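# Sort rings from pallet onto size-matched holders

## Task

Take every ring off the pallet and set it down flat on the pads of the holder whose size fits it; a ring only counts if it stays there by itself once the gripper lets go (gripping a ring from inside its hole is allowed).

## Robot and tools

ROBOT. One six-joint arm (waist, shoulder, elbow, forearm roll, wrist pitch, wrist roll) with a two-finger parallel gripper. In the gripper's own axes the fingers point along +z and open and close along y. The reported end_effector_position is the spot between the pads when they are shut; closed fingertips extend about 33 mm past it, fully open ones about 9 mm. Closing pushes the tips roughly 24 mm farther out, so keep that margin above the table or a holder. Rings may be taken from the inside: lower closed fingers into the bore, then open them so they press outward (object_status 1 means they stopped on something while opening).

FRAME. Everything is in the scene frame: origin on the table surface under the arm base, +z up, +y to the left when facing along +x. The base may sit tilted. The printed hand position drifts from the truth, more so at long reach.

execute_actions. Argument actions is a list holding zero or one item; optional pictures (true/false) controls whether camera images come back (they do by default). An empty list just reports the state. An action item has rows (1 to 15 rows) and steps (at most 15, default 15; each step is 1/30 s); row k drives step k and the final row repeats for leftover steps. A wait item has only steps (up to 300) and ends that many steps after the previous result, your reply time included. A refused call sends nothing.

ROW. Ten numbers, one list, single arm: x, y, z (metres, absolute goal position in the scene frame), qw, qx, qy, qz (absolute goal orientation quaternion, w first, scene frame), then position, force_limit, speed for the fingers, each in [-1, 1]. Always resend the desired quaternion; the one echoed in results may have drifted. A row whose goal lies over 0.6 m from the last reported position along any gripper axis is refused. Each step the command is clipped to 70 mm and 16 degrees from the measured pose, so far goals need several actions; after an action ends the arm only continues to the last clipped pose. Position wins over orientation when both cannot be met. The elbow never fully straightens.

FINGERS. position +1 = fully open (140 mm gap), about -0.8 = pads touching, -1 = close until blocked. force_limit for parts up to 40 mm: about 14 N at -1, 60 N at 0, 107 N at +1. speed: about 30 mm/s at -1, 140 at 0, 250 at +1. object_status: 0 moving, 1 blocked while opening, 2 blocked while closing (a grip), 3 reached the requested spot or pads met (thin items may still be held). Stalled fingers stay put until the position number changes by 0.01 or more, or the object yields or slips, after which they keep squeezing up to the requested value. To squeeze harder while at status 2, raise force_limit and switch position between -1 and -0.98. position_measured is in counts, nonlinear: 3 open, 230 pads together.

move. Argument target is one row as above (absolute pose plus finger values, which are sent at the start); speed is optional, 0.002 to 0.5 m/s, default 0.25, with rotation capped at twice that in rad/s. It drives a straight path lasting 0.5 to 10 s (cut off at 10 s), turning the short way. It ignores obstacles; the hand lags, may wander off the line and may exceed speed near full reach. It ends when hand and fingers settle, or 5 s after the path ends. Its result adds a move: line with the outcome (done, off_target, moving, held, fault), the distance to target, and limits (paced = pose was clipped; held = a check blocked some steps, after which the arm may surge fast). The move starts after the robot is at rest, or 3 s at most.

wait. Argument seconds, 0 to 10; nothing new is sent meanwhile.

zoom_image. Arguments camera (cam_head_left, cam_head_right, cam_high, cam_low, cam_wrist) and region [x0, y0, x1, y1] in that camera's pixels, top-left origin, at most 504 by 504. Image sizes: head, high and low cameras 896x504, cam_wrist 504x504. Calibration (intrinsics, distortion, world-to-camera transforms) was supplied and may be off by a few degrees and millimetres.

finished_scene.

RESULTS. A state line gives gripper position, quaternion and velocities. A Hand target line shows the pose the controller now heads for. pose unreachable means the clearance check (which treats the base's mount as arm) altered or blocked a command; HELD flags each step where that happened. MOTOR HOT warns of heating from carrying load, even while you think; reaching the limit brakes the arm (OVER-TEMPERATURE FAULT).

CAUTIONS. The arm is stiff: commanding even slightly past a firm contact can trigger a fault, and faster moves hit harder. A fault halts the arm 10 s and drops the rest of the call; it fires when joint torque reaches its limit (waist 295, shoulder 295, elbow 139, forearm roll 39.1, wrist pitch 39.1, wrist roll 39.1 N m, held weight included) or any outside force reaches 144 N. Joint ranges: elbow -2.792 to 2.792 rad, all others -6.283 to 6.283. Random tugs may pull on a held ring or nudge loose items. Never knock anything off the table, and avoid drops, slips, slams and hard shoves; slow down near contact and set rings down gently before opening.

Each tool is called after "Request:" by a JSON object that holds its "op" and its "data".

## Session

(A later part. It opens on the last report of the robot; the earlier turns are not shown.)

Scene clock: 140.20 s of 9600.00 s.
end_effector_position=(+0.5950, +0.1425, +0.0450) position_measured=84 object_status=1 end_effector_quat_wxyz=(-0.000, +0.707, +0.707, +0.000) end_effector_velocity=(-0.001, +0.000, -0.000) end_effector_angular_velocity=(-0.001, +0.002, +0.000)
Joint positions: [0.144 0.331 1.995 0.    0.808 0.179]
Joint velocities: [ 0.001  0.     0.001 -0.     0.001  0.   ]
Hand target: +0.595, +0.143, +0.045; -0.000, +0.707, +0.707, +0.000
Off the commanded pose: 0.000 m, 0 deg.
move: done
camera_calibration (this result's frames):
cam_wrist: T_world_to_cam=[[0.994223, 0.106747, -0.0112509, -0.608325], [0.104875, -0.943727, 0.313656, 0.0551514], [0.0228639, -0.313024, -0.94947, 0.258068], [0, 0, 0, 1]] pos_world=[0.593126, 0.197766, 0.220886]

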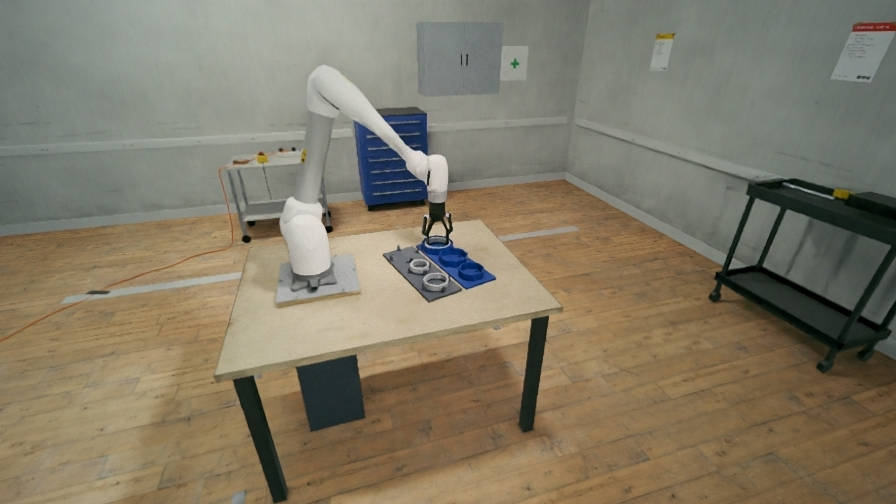

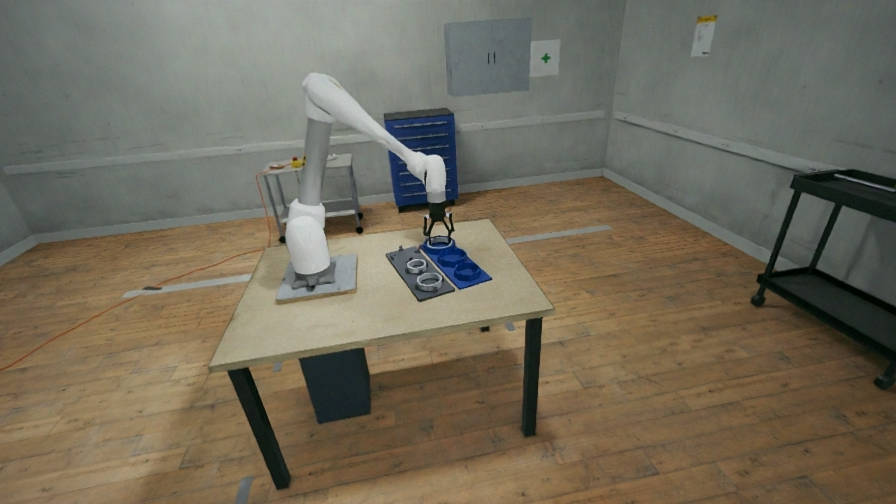

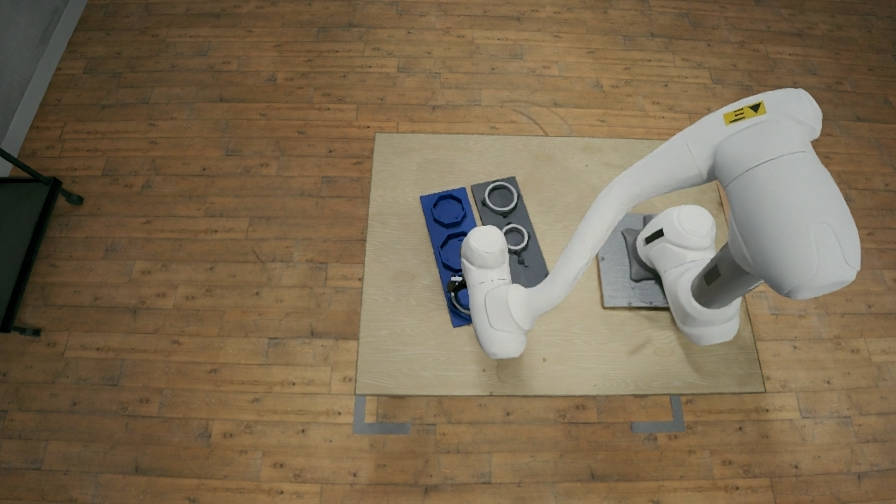

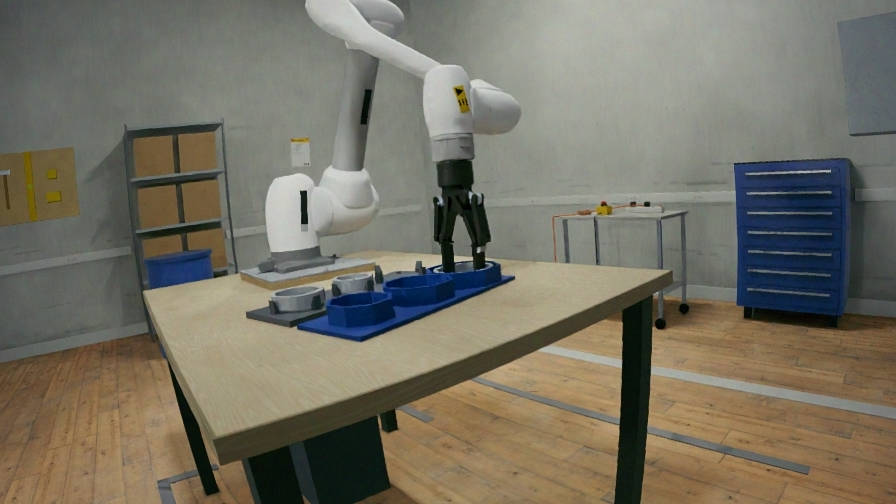

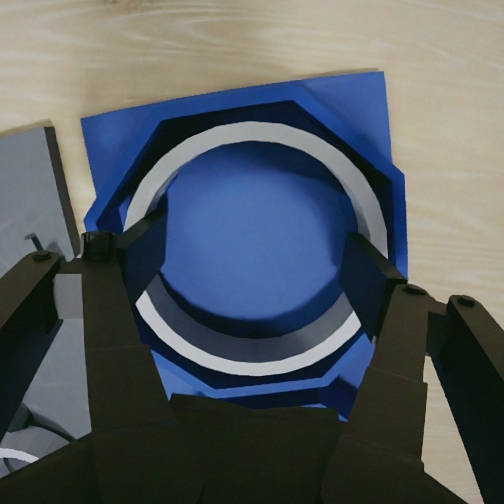

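Request:
{"op": "move", "data": {"target": [0.595,0.1425,0.095,0,0.7071,0.7071,0,1,0,-0.7], "speed": 0.08}}

Request:
{"op": "move", "data": {"target": [0.419,0.0975,0.09,0,0.7071,0.7071,0,1,0,-0.7], "speed": 0.15}}

Scene clock: 144.57 s of 9600.00 s.
end_effector_position=(+0.5950, +0.1425, +0.0949) position_measured=84 object_status=1 end_effector_quat_wxyz=(+0.000, +0.707, +0.707, -0.000) end_effector_velocity=(-0.001, +0.000, +0.001) end_effector_angular_velocity=(-0.001, +0.001, +0.001)
Joint positions: [0.144 0.273 1.96  0.    0.901 0.179]
Joint velocities: [ 0.001 -0.001 -0.    -0.001  0.002  0.001]
Hand target: +0.595, +0.142, +0.095; +0.000, +0.707, +0.707, -0.000
Off the commanded pose: 0.000 m, 0 deg.
After step 90, 0.37 s passed at rest.
move: done
camera_calibration (this result's frames):
cam_wrist: T_world_to_cam=[[0.994222, 0.106752, -0.0112422, -0.607811], [0.104875, -0.943703, 0.313729, 0.0394718], [0.022882, -0.313096, -0.949446, 0.305438], [0, 0, 0, 1]] pos_world=[0.59317, 0.197766, 0.270781]

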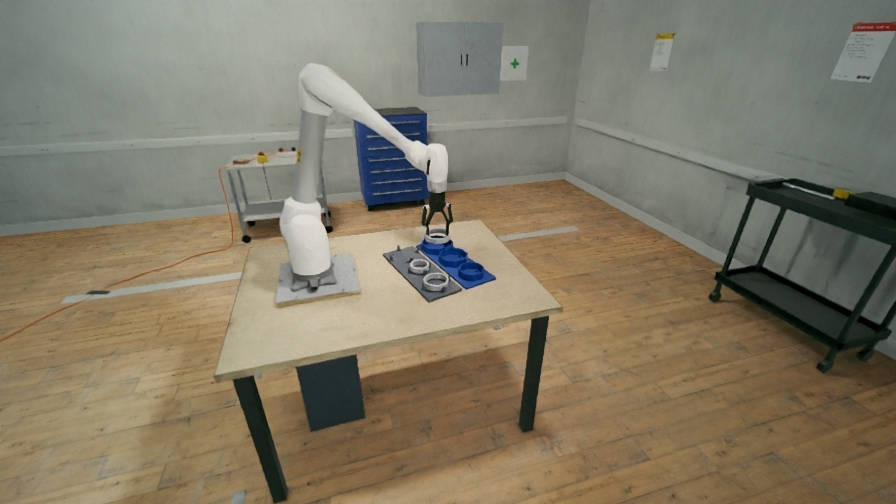

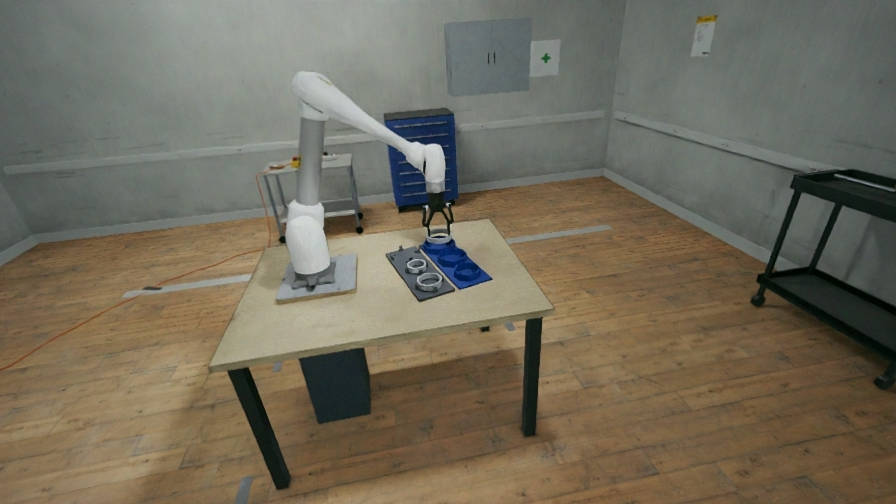

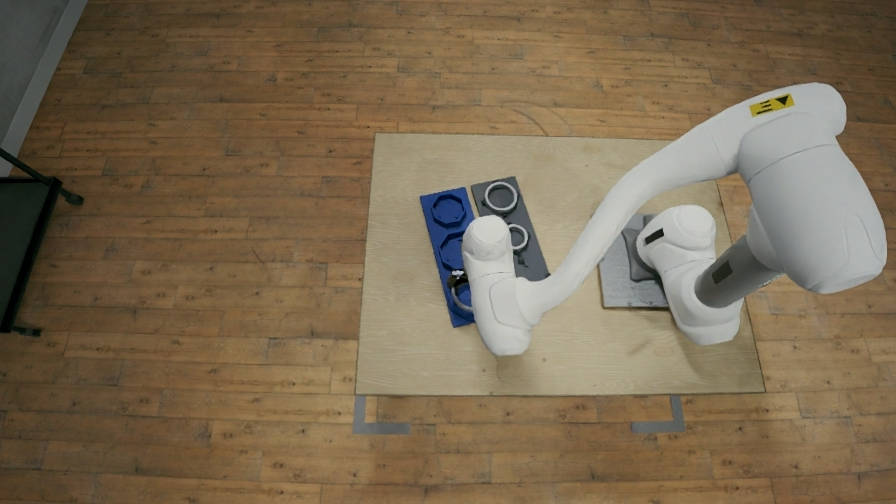

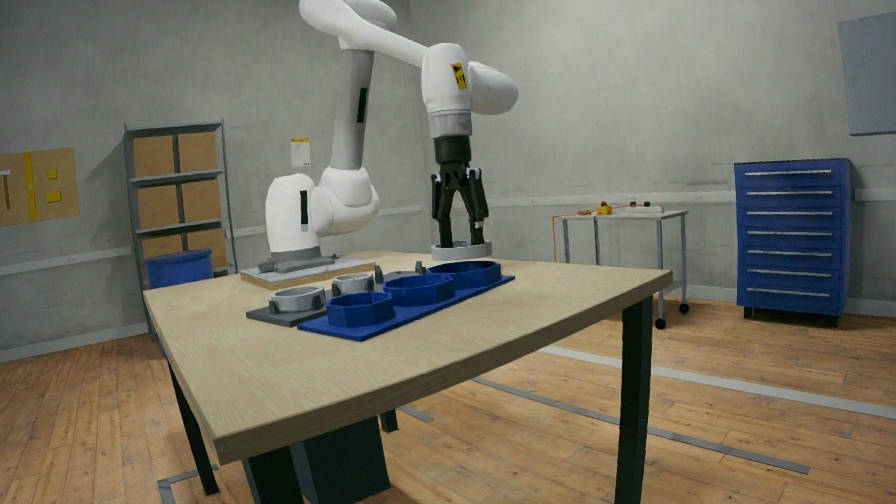

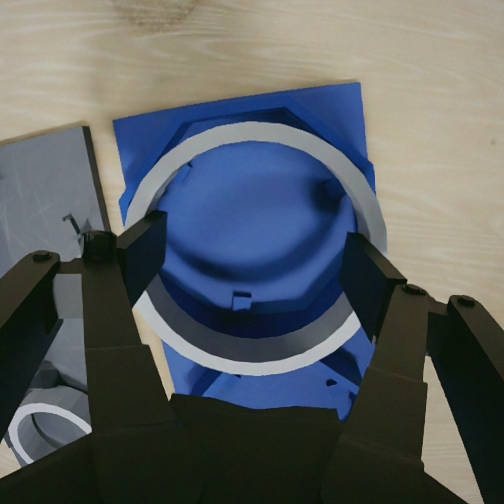

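Scene clock: 146.23 s of 9600.00 s.
end_effector_position=(+0.4192, +0.0975, +0.0901) position_measured=84 object_status=1 end_effector_quat_wxyz=(+0.000, +0.707, +0.707, +0.000) end_effector_velocity=(-0.001, -0.000, +0.001) end_effector_angular_velocity=(+0.001, -0.003, +0.001)
Joint positions: [0.113 0.016 2.286 0.    0.833 0.148]
Joint velocities: [-0.    -0.004  0.002  0.    -0.002 -0.002]
Hand target: +0.419, +0.097, +0.090; -0.000, +0.707, +0.707, +0.000
Off the commanded pose: 0.000 m, 0 deg.
move: done
camera_calibration (this result's frames):
cam_wrist: T_world_to_cam=[[0.994218, 0.106803, -0.0111006, -0.428225], [0.104881, -0.943723, 0.313667, 0.0169718], [0.0230248, -0.313018, -0.949468, 0.290778], [0, 0, 0, 1]] pos_world=[0.417274, 0.152771, 0.266007]

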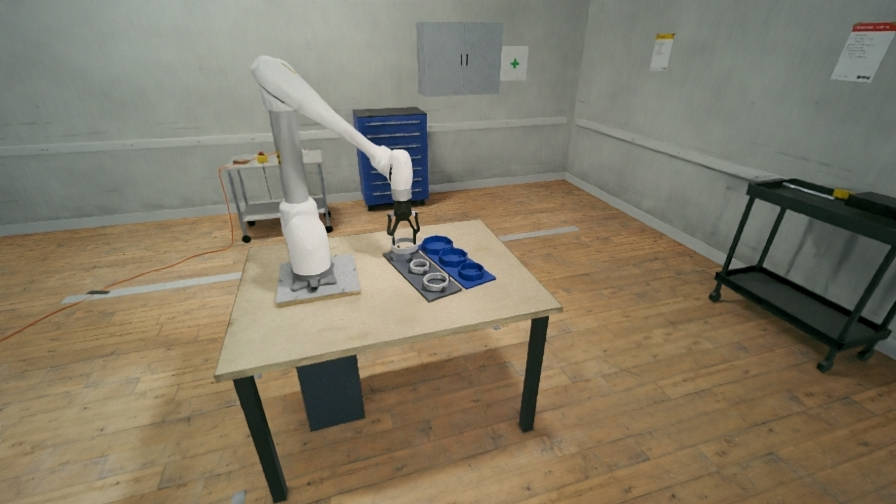

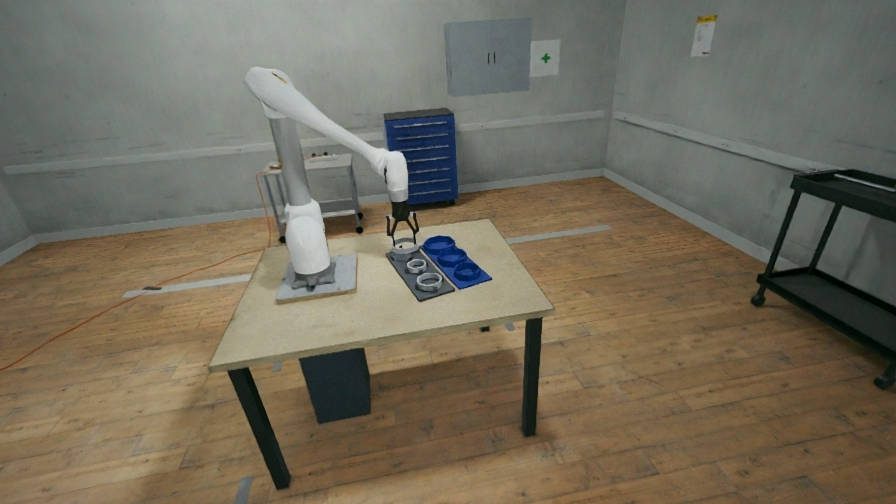

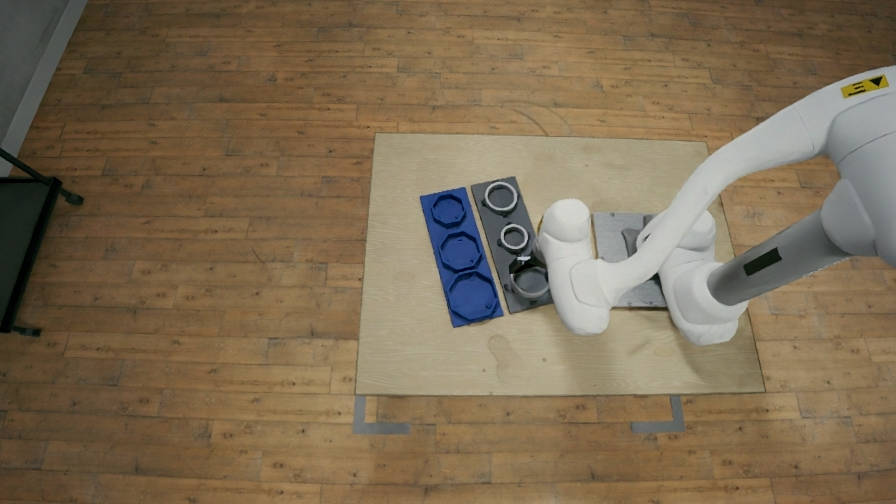

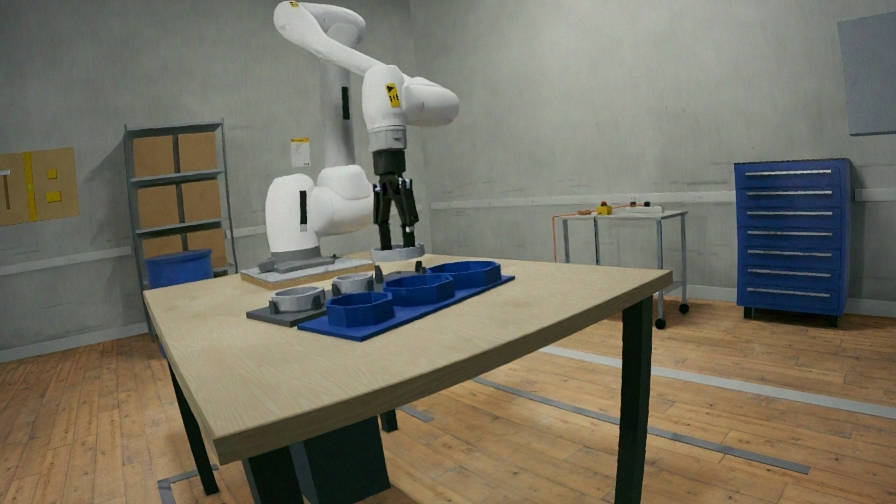

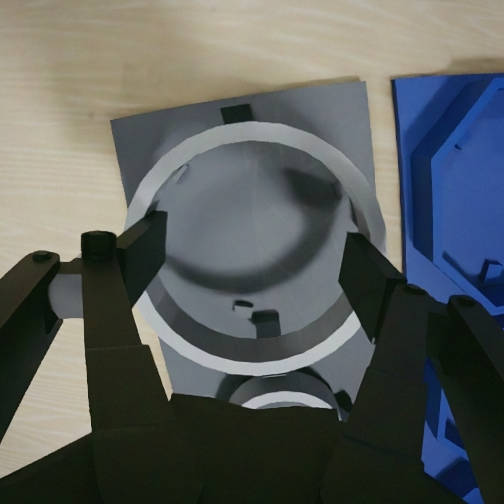

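Looks similar to pallet pattern. Descend.

Request:
{"op": "move", "data": {"target": [0.419,0.0975,0.062,0,0.7071,0.7071,0,1,0,-0.7], "speed": 0.03}}

Request:
{"op": "zoom_image", "data": {"camera": "cam_wrist", "region": [90,80,420,300]}}

Request:
{"op": "zoom_image", "data": {"camera": "cam_low", "region": [340,230,460,300]}}

Scene clock: 150.90 s of 9600.00 s.
end_effector_position=(+0.4190, +0.0975, +0.0621) position_measured=84 object_status=1 end_effector_quat_wxyz=(-0.000, +0.707, +0.707, +0.000) end_effector_velocity=(+0.000, +0.000, -0.001) end_effector_angular_velocity=(+0.000, +0.001, +0.000)
Joint positions: [0.113 0.058 2.311 0.    0.766 0.148]
Joint velocities: [ 0.001  0.003  0.     0.    -0.002  0.   ]
Hand target: +0.419, +0.098, +0.062; -0.000, +0.707, +0.707, +0.000
Off the commanded pose: 0.000 m, 0 deg.
After step 90, 0.43 s passed at rest.
move: done
camera_calibration (this result's frames):
cam_wrist: T_world_to_cam=[[0.994218, 0.106793, -0.0112074, -0.428358], [0.104905, -0.943721, 0.313666, 0.0257345], [0.0229208, -0.313028, -0.949467, 0.26422], [0, 0, 0, 1]] pos_world=[0.417125, 0.15274, 0.237995]

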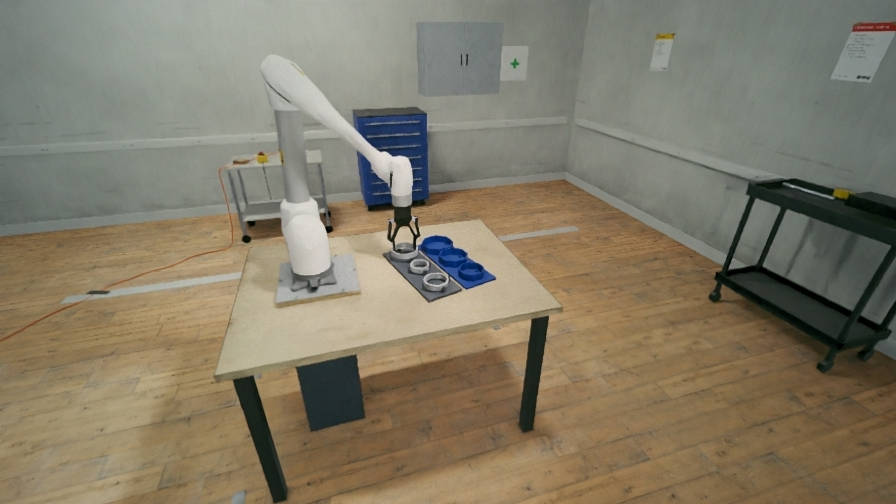

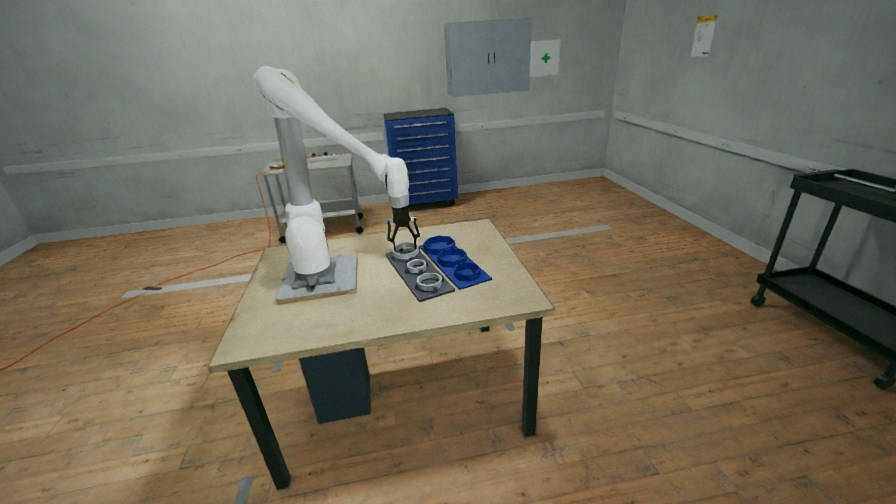

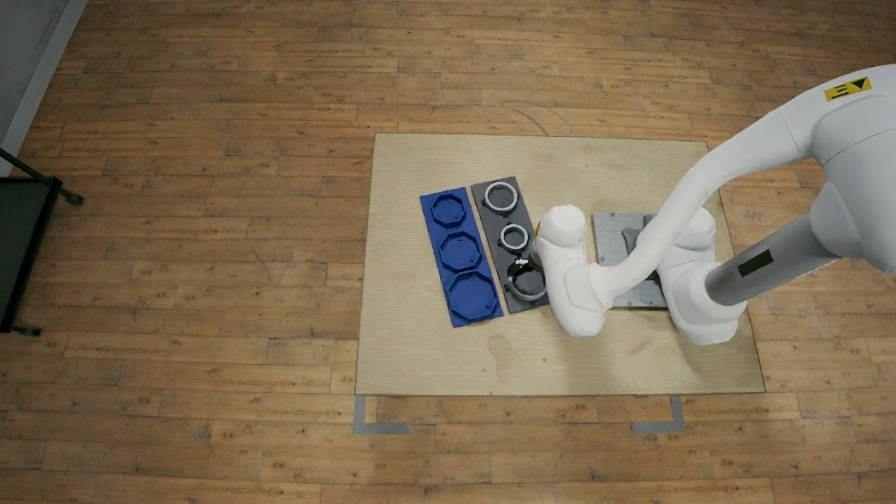

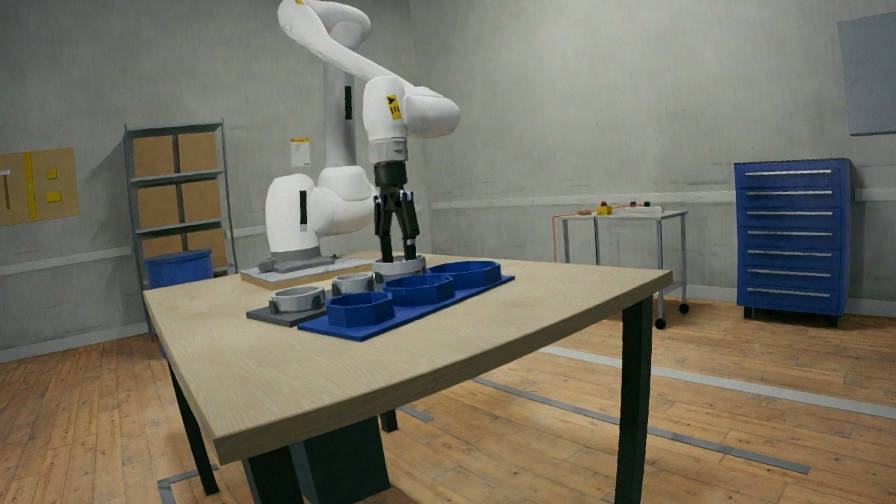

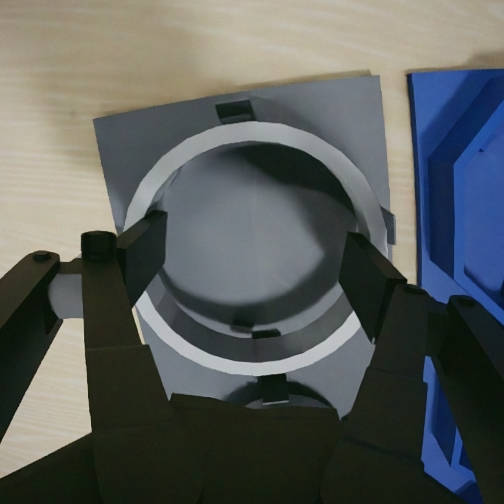

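Region (90, 80, 420, 300) of cam_wrist's 504x504 image, scaled by 1.527, with more detail than that image has.

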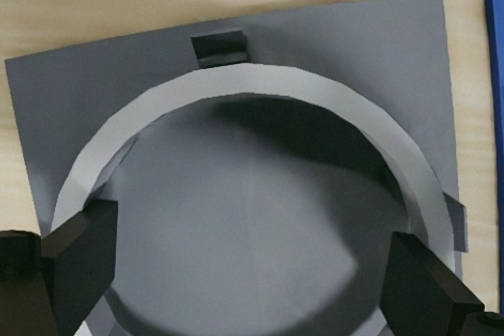

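Region (340, 230, 460, 300) of cam_low's 896x504 image, scaled by 4.200, with more detail than that image has; it fills the top 294 rows of this view, and the rest is white.

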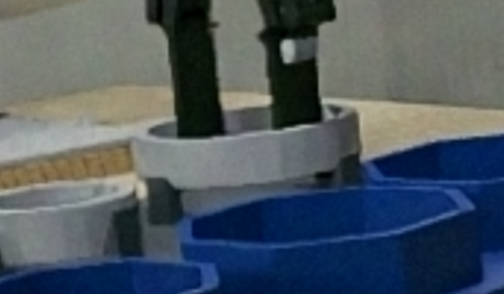

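Request:
{"op": "move", "data": {"target": [0.419,0.097,0.0485,0,0.7071,0.7071,0,1,0,-0.7], "speed": 0.01}}

Request:
{"op": "zoom_image", "data": {"camera": "cam_low", "region": [340,230,460,300]}}

Scene clock: 155.77 s of 9600.00 s.
end_effector_position=(+0.4190, +0.0970, +0.0486) position_measured=84 object_status=1 end_effector_quat_wxyz=(-0.000, +0.707, +0.707, +0.000) end_effector_velocity=(-0.000, +0.000, -0.001) end_effector_angular_velocity=(-0.000, +0.000, +0.001)
Joint positions: [0.112 0.079 2.322 0.001 0.733 0.147]
Joint velocities: [ 0.001  0.001  0.001 -0.    -0.002  0.   ]
Hand target: +0.419, +0.097, +0.049; -0.000, +0.707, +0.707, +0.000
Off the commanded pose: 0.000 m, 0 deg.
After step 90, 0.30 s passed at rest.
move: done
camera_calibration (this result's frames):
cam_wrist: T_world_to_cam=[[0.99422, 0.106775, -0.0112206, -0.428458], [0.104893, -0.94373, 0.313642, 0.0295529], [0.0229, -0.313006, -0.949475, 0.251248], [0, 0, 0, 1]] pos_world=[0.417128, 0.152281, 0.224477]

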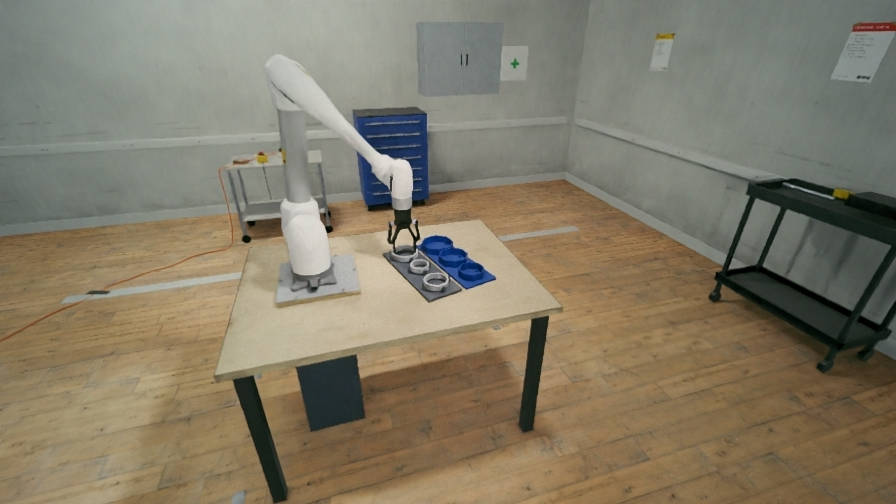

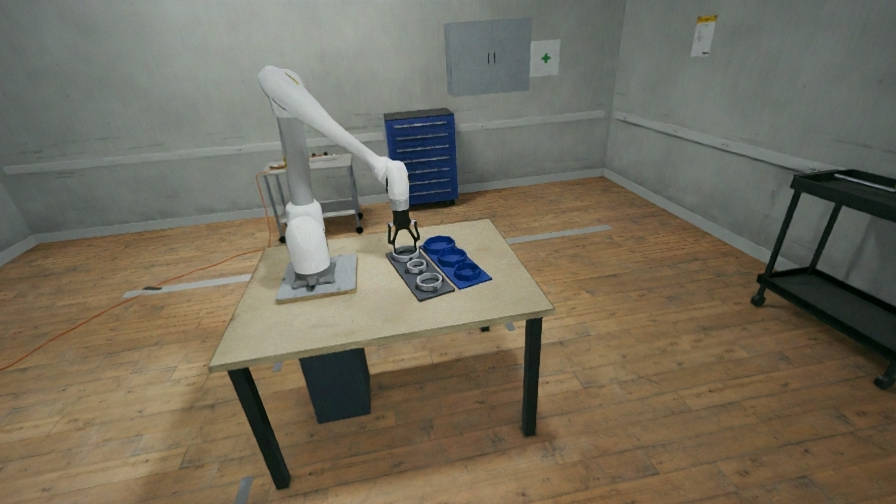

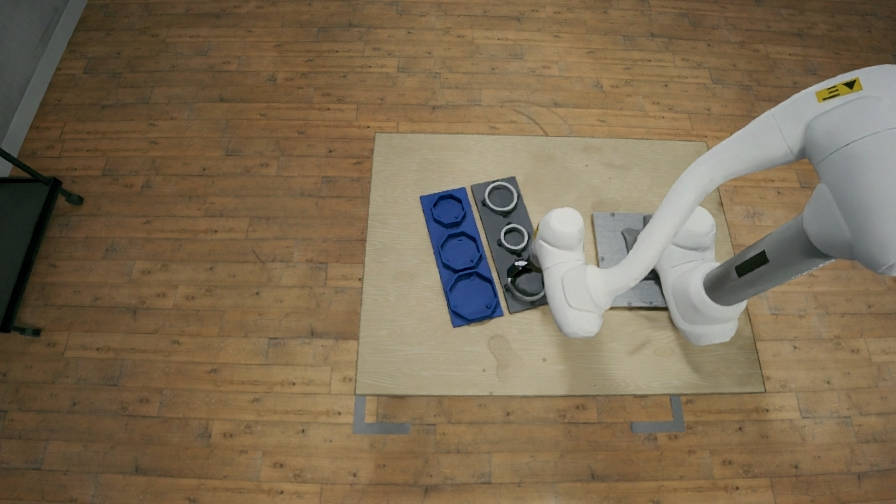

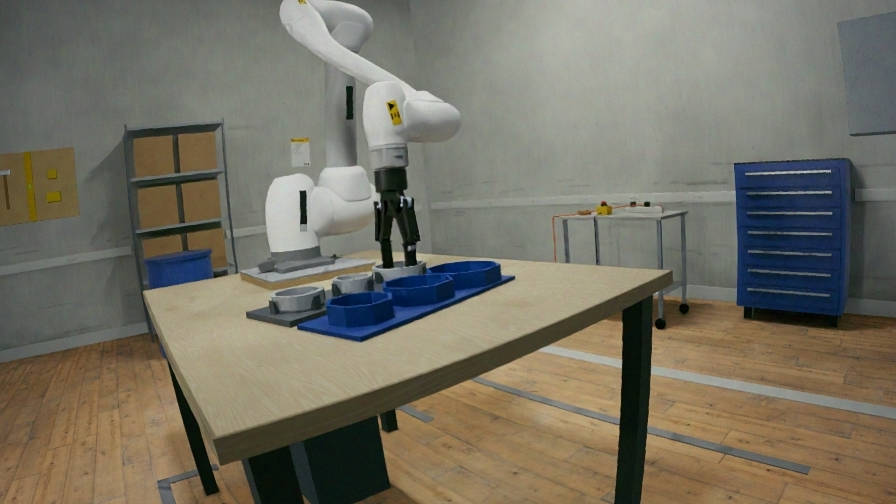

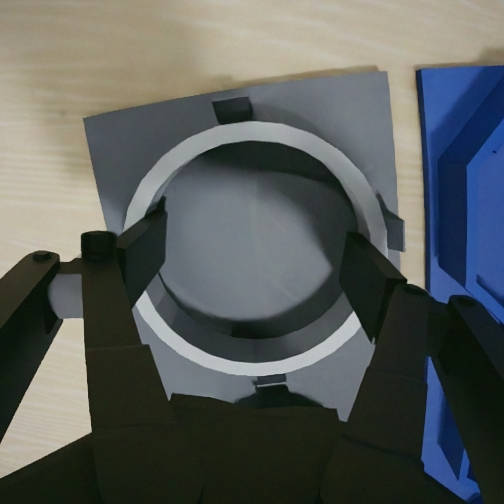

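Region (340, 230, 460, 300) of cam_low's 896x504 image, scaled by 4.200, with more detail than that image has; it fills the top 294 rows of this view, and the rest is white.

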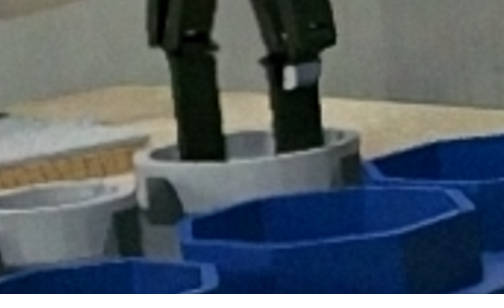

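Request:
{"op": "move", "data": {"target": [0.419,0.097,0.0485,0,0.7071,0.7071,0,0.15,0,-0.5]}}

Request:
{"op": "move", "data": {"target": [0.419,0.097,0.12,0,0.7071,0.7071,0,0.15,0,-0.5], "speed": 0.1}}

Request:
{"op": "zoom_image", "data": {"camera": "cam_low", "region": [260,230,460,330]}}

Scene clock: 160.43 s of 9600.00 s.
end_effector_position=(+0.4190, +0.0970, +0.0485) position_measured=110 object_status=3 end_effector_quat_wxyz=(-0.000, +0.707, +0.707, -0.000) end_effector_velocity=(-0.000, -0.001, -0.000) end_effector_angular_velocity=(-0.001, +0.001, -0.001)
Joint positions: [0.112 0.079 2.322 0.    0.733 0.147]
Joint velocities: [-0.001  0.     0.    -0.001  0.001  0.001]
Hand target: +0.419, +0.097, +0.048; -0.000, +0.707, +0.707, +0.000
Off the commanded pose: 0.000 m, 0 deg.
After step 90, 0.97 s passed at rest.
move: done
camera_calibration (this result's frames):
cam_wrist: T_world_to_cam=[[0.994221, 0.106768, -0.0112282, -0.428458], [0.104887, -0.943714, 0.313693, 0.0295345], [0.0228962, -0.313058, -0.949458, 0.251147], [0, 0, 0, 1]] pos_world=[0.417134, 0.152241, 0.224378]

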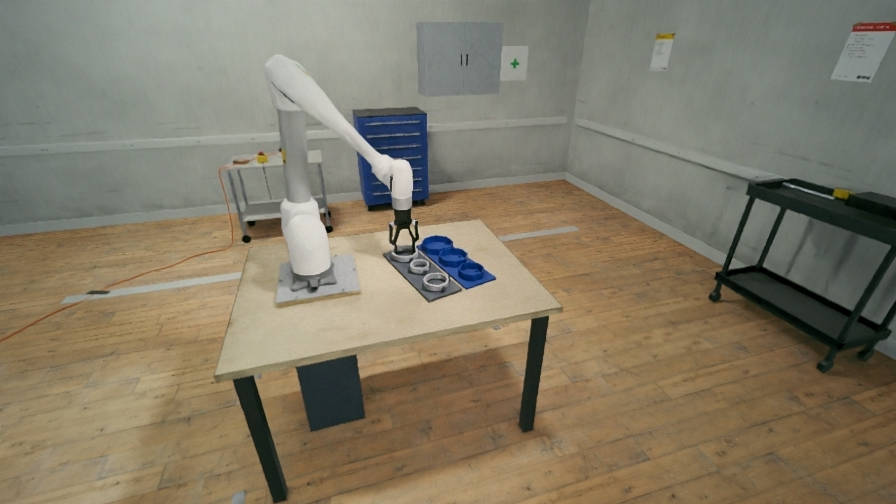

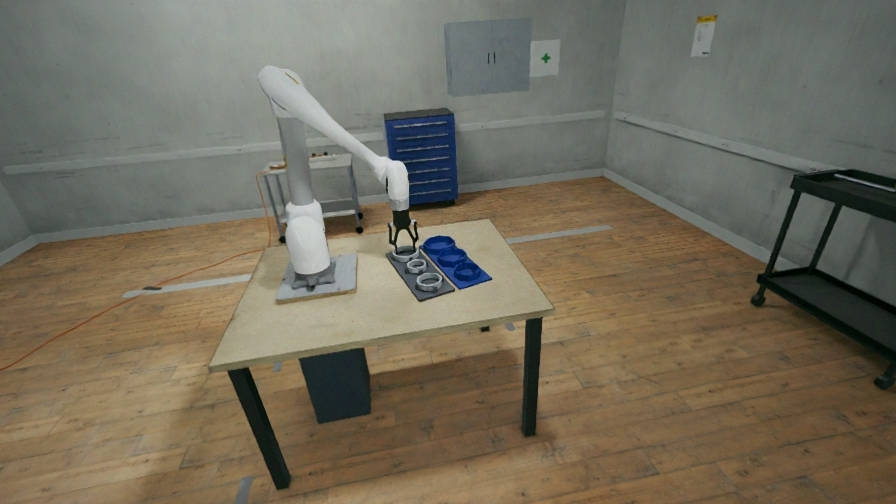

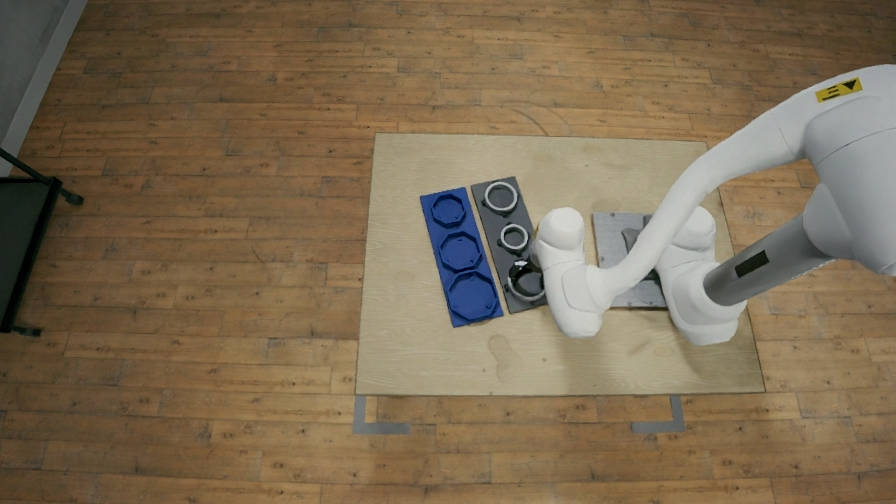

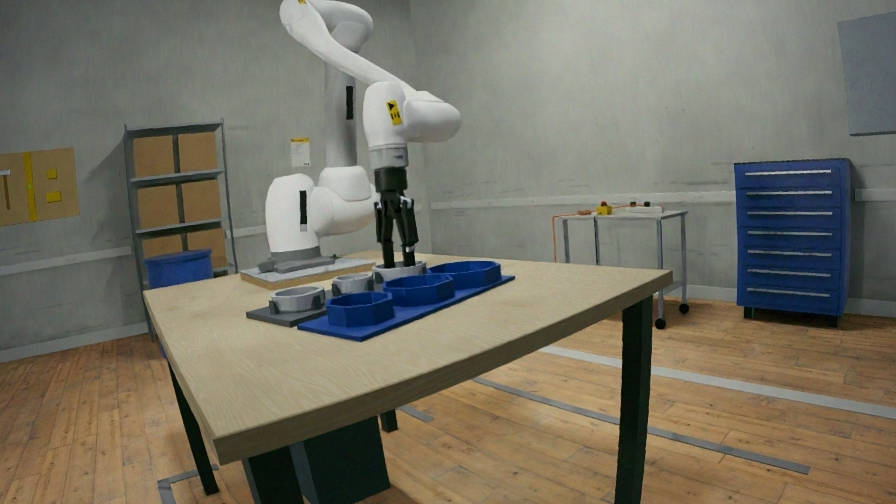

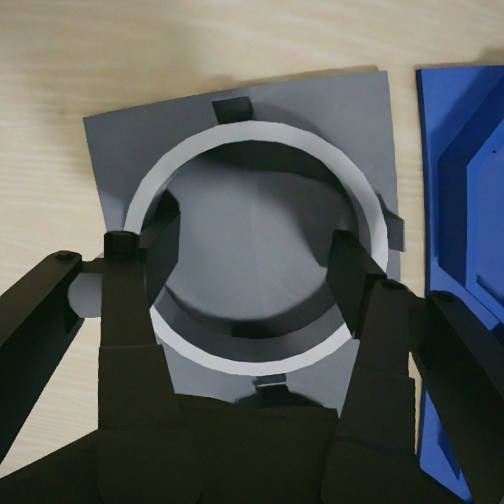

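Scene clock: 161.53 s of 9600.00 s.
end_effector_position=(+0.4190, +0.0970, +0.1199) position_measured=110 object_status=3 end_effector_quat_wxyz=(+0.000, +0.707, +0.707, -0.000) end_effector_velocity=(+0.001, -0.001, +0.002) end_effector_angular_velocity=(-0.002, -0.002, +0.000)
Joint positions: [ 0.112 -0.025  2.257  0.     0.903  0.147]
Joint velocities: [-0.001 -0.002 -0.002 -0.003  0.003  0.   ]
Hand target: +0.419, +0.097, +0.120; +0.000, +0.707, +0.707, -0.000
Off the commanded pose: 0.000 m, 0 deg.
move: done
camera_calibration (this result's frames):
cam_wrist: T_world_to_cam=[[0.994227, 0.106711, -0.0112462, -0.427703], [0.104836, -0.943696, 0.313762, 0.00715506], [0.0228687, -0.31313, -0.949435, 0.318935], [0, 0, 0, 1]] pos_world=[0.417189, 0.152261, 0.295753]

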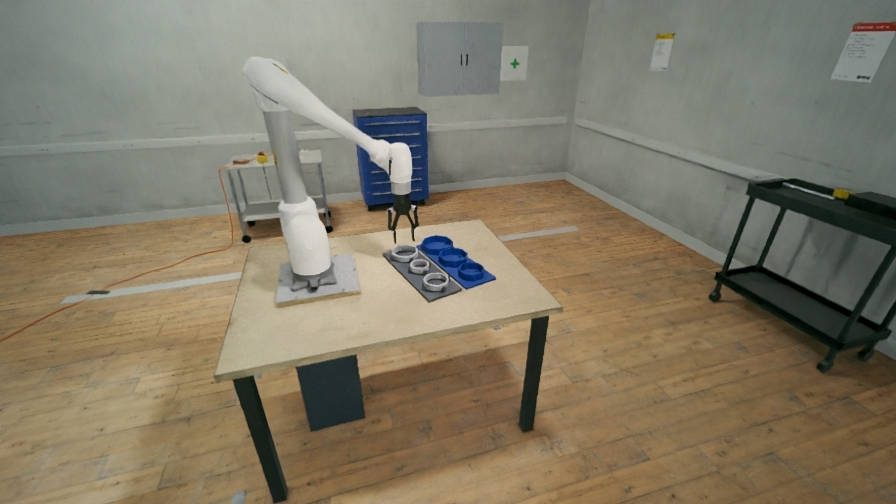

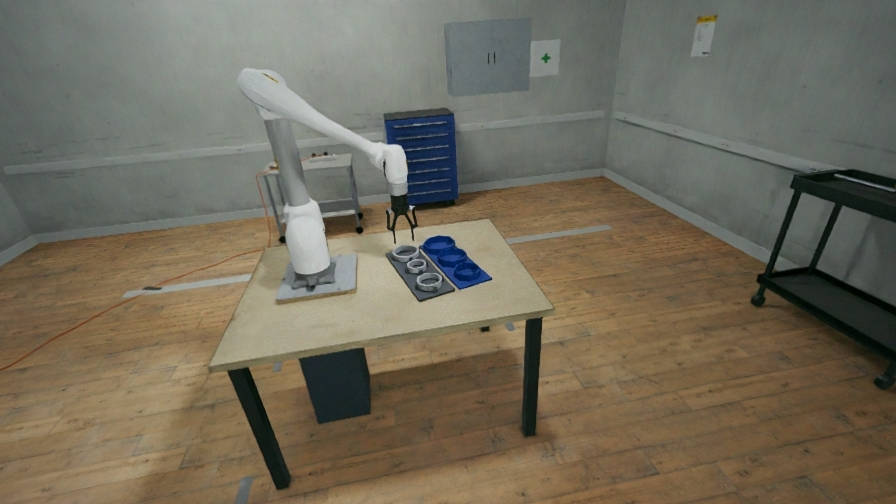

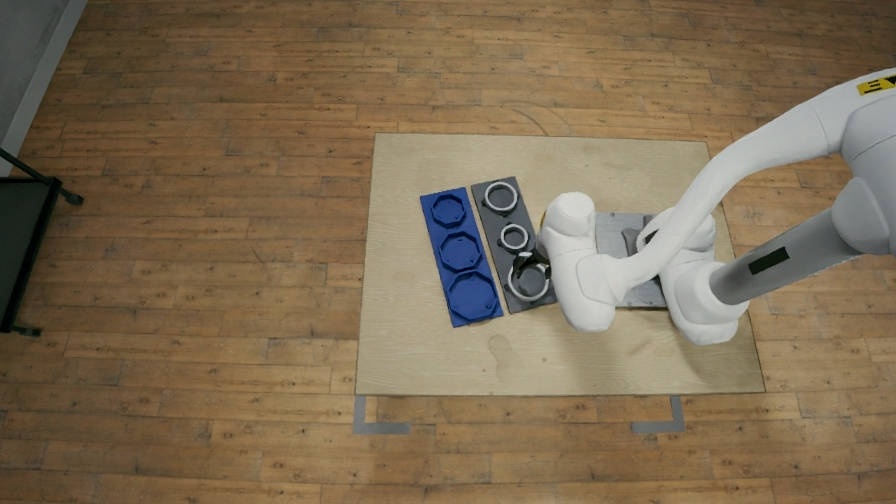

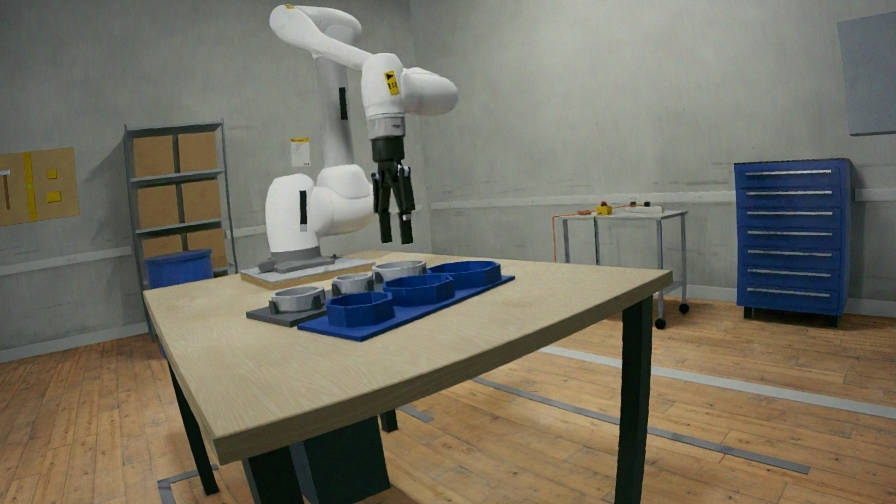

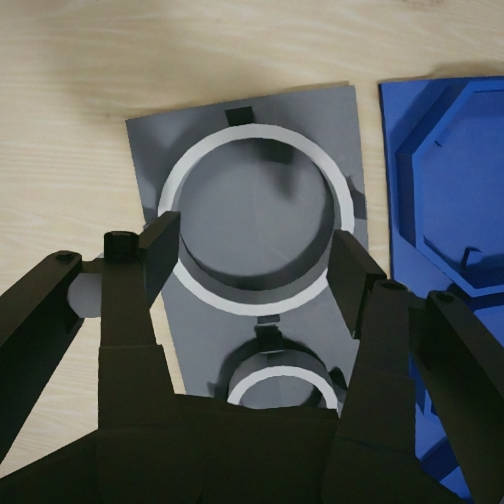

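Region (260, 230, 460, 330) of cam_low's 896x504 image, scaled by 2.520, with more detail than that image has.

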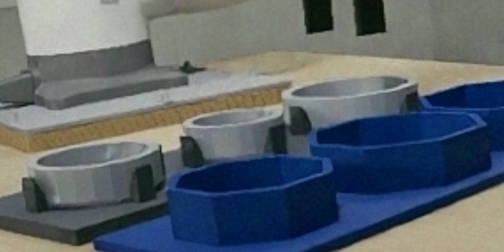

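Request:
{"op": "finished_scene", "data": {"scene": 1}}

The scene is finished: the task was done.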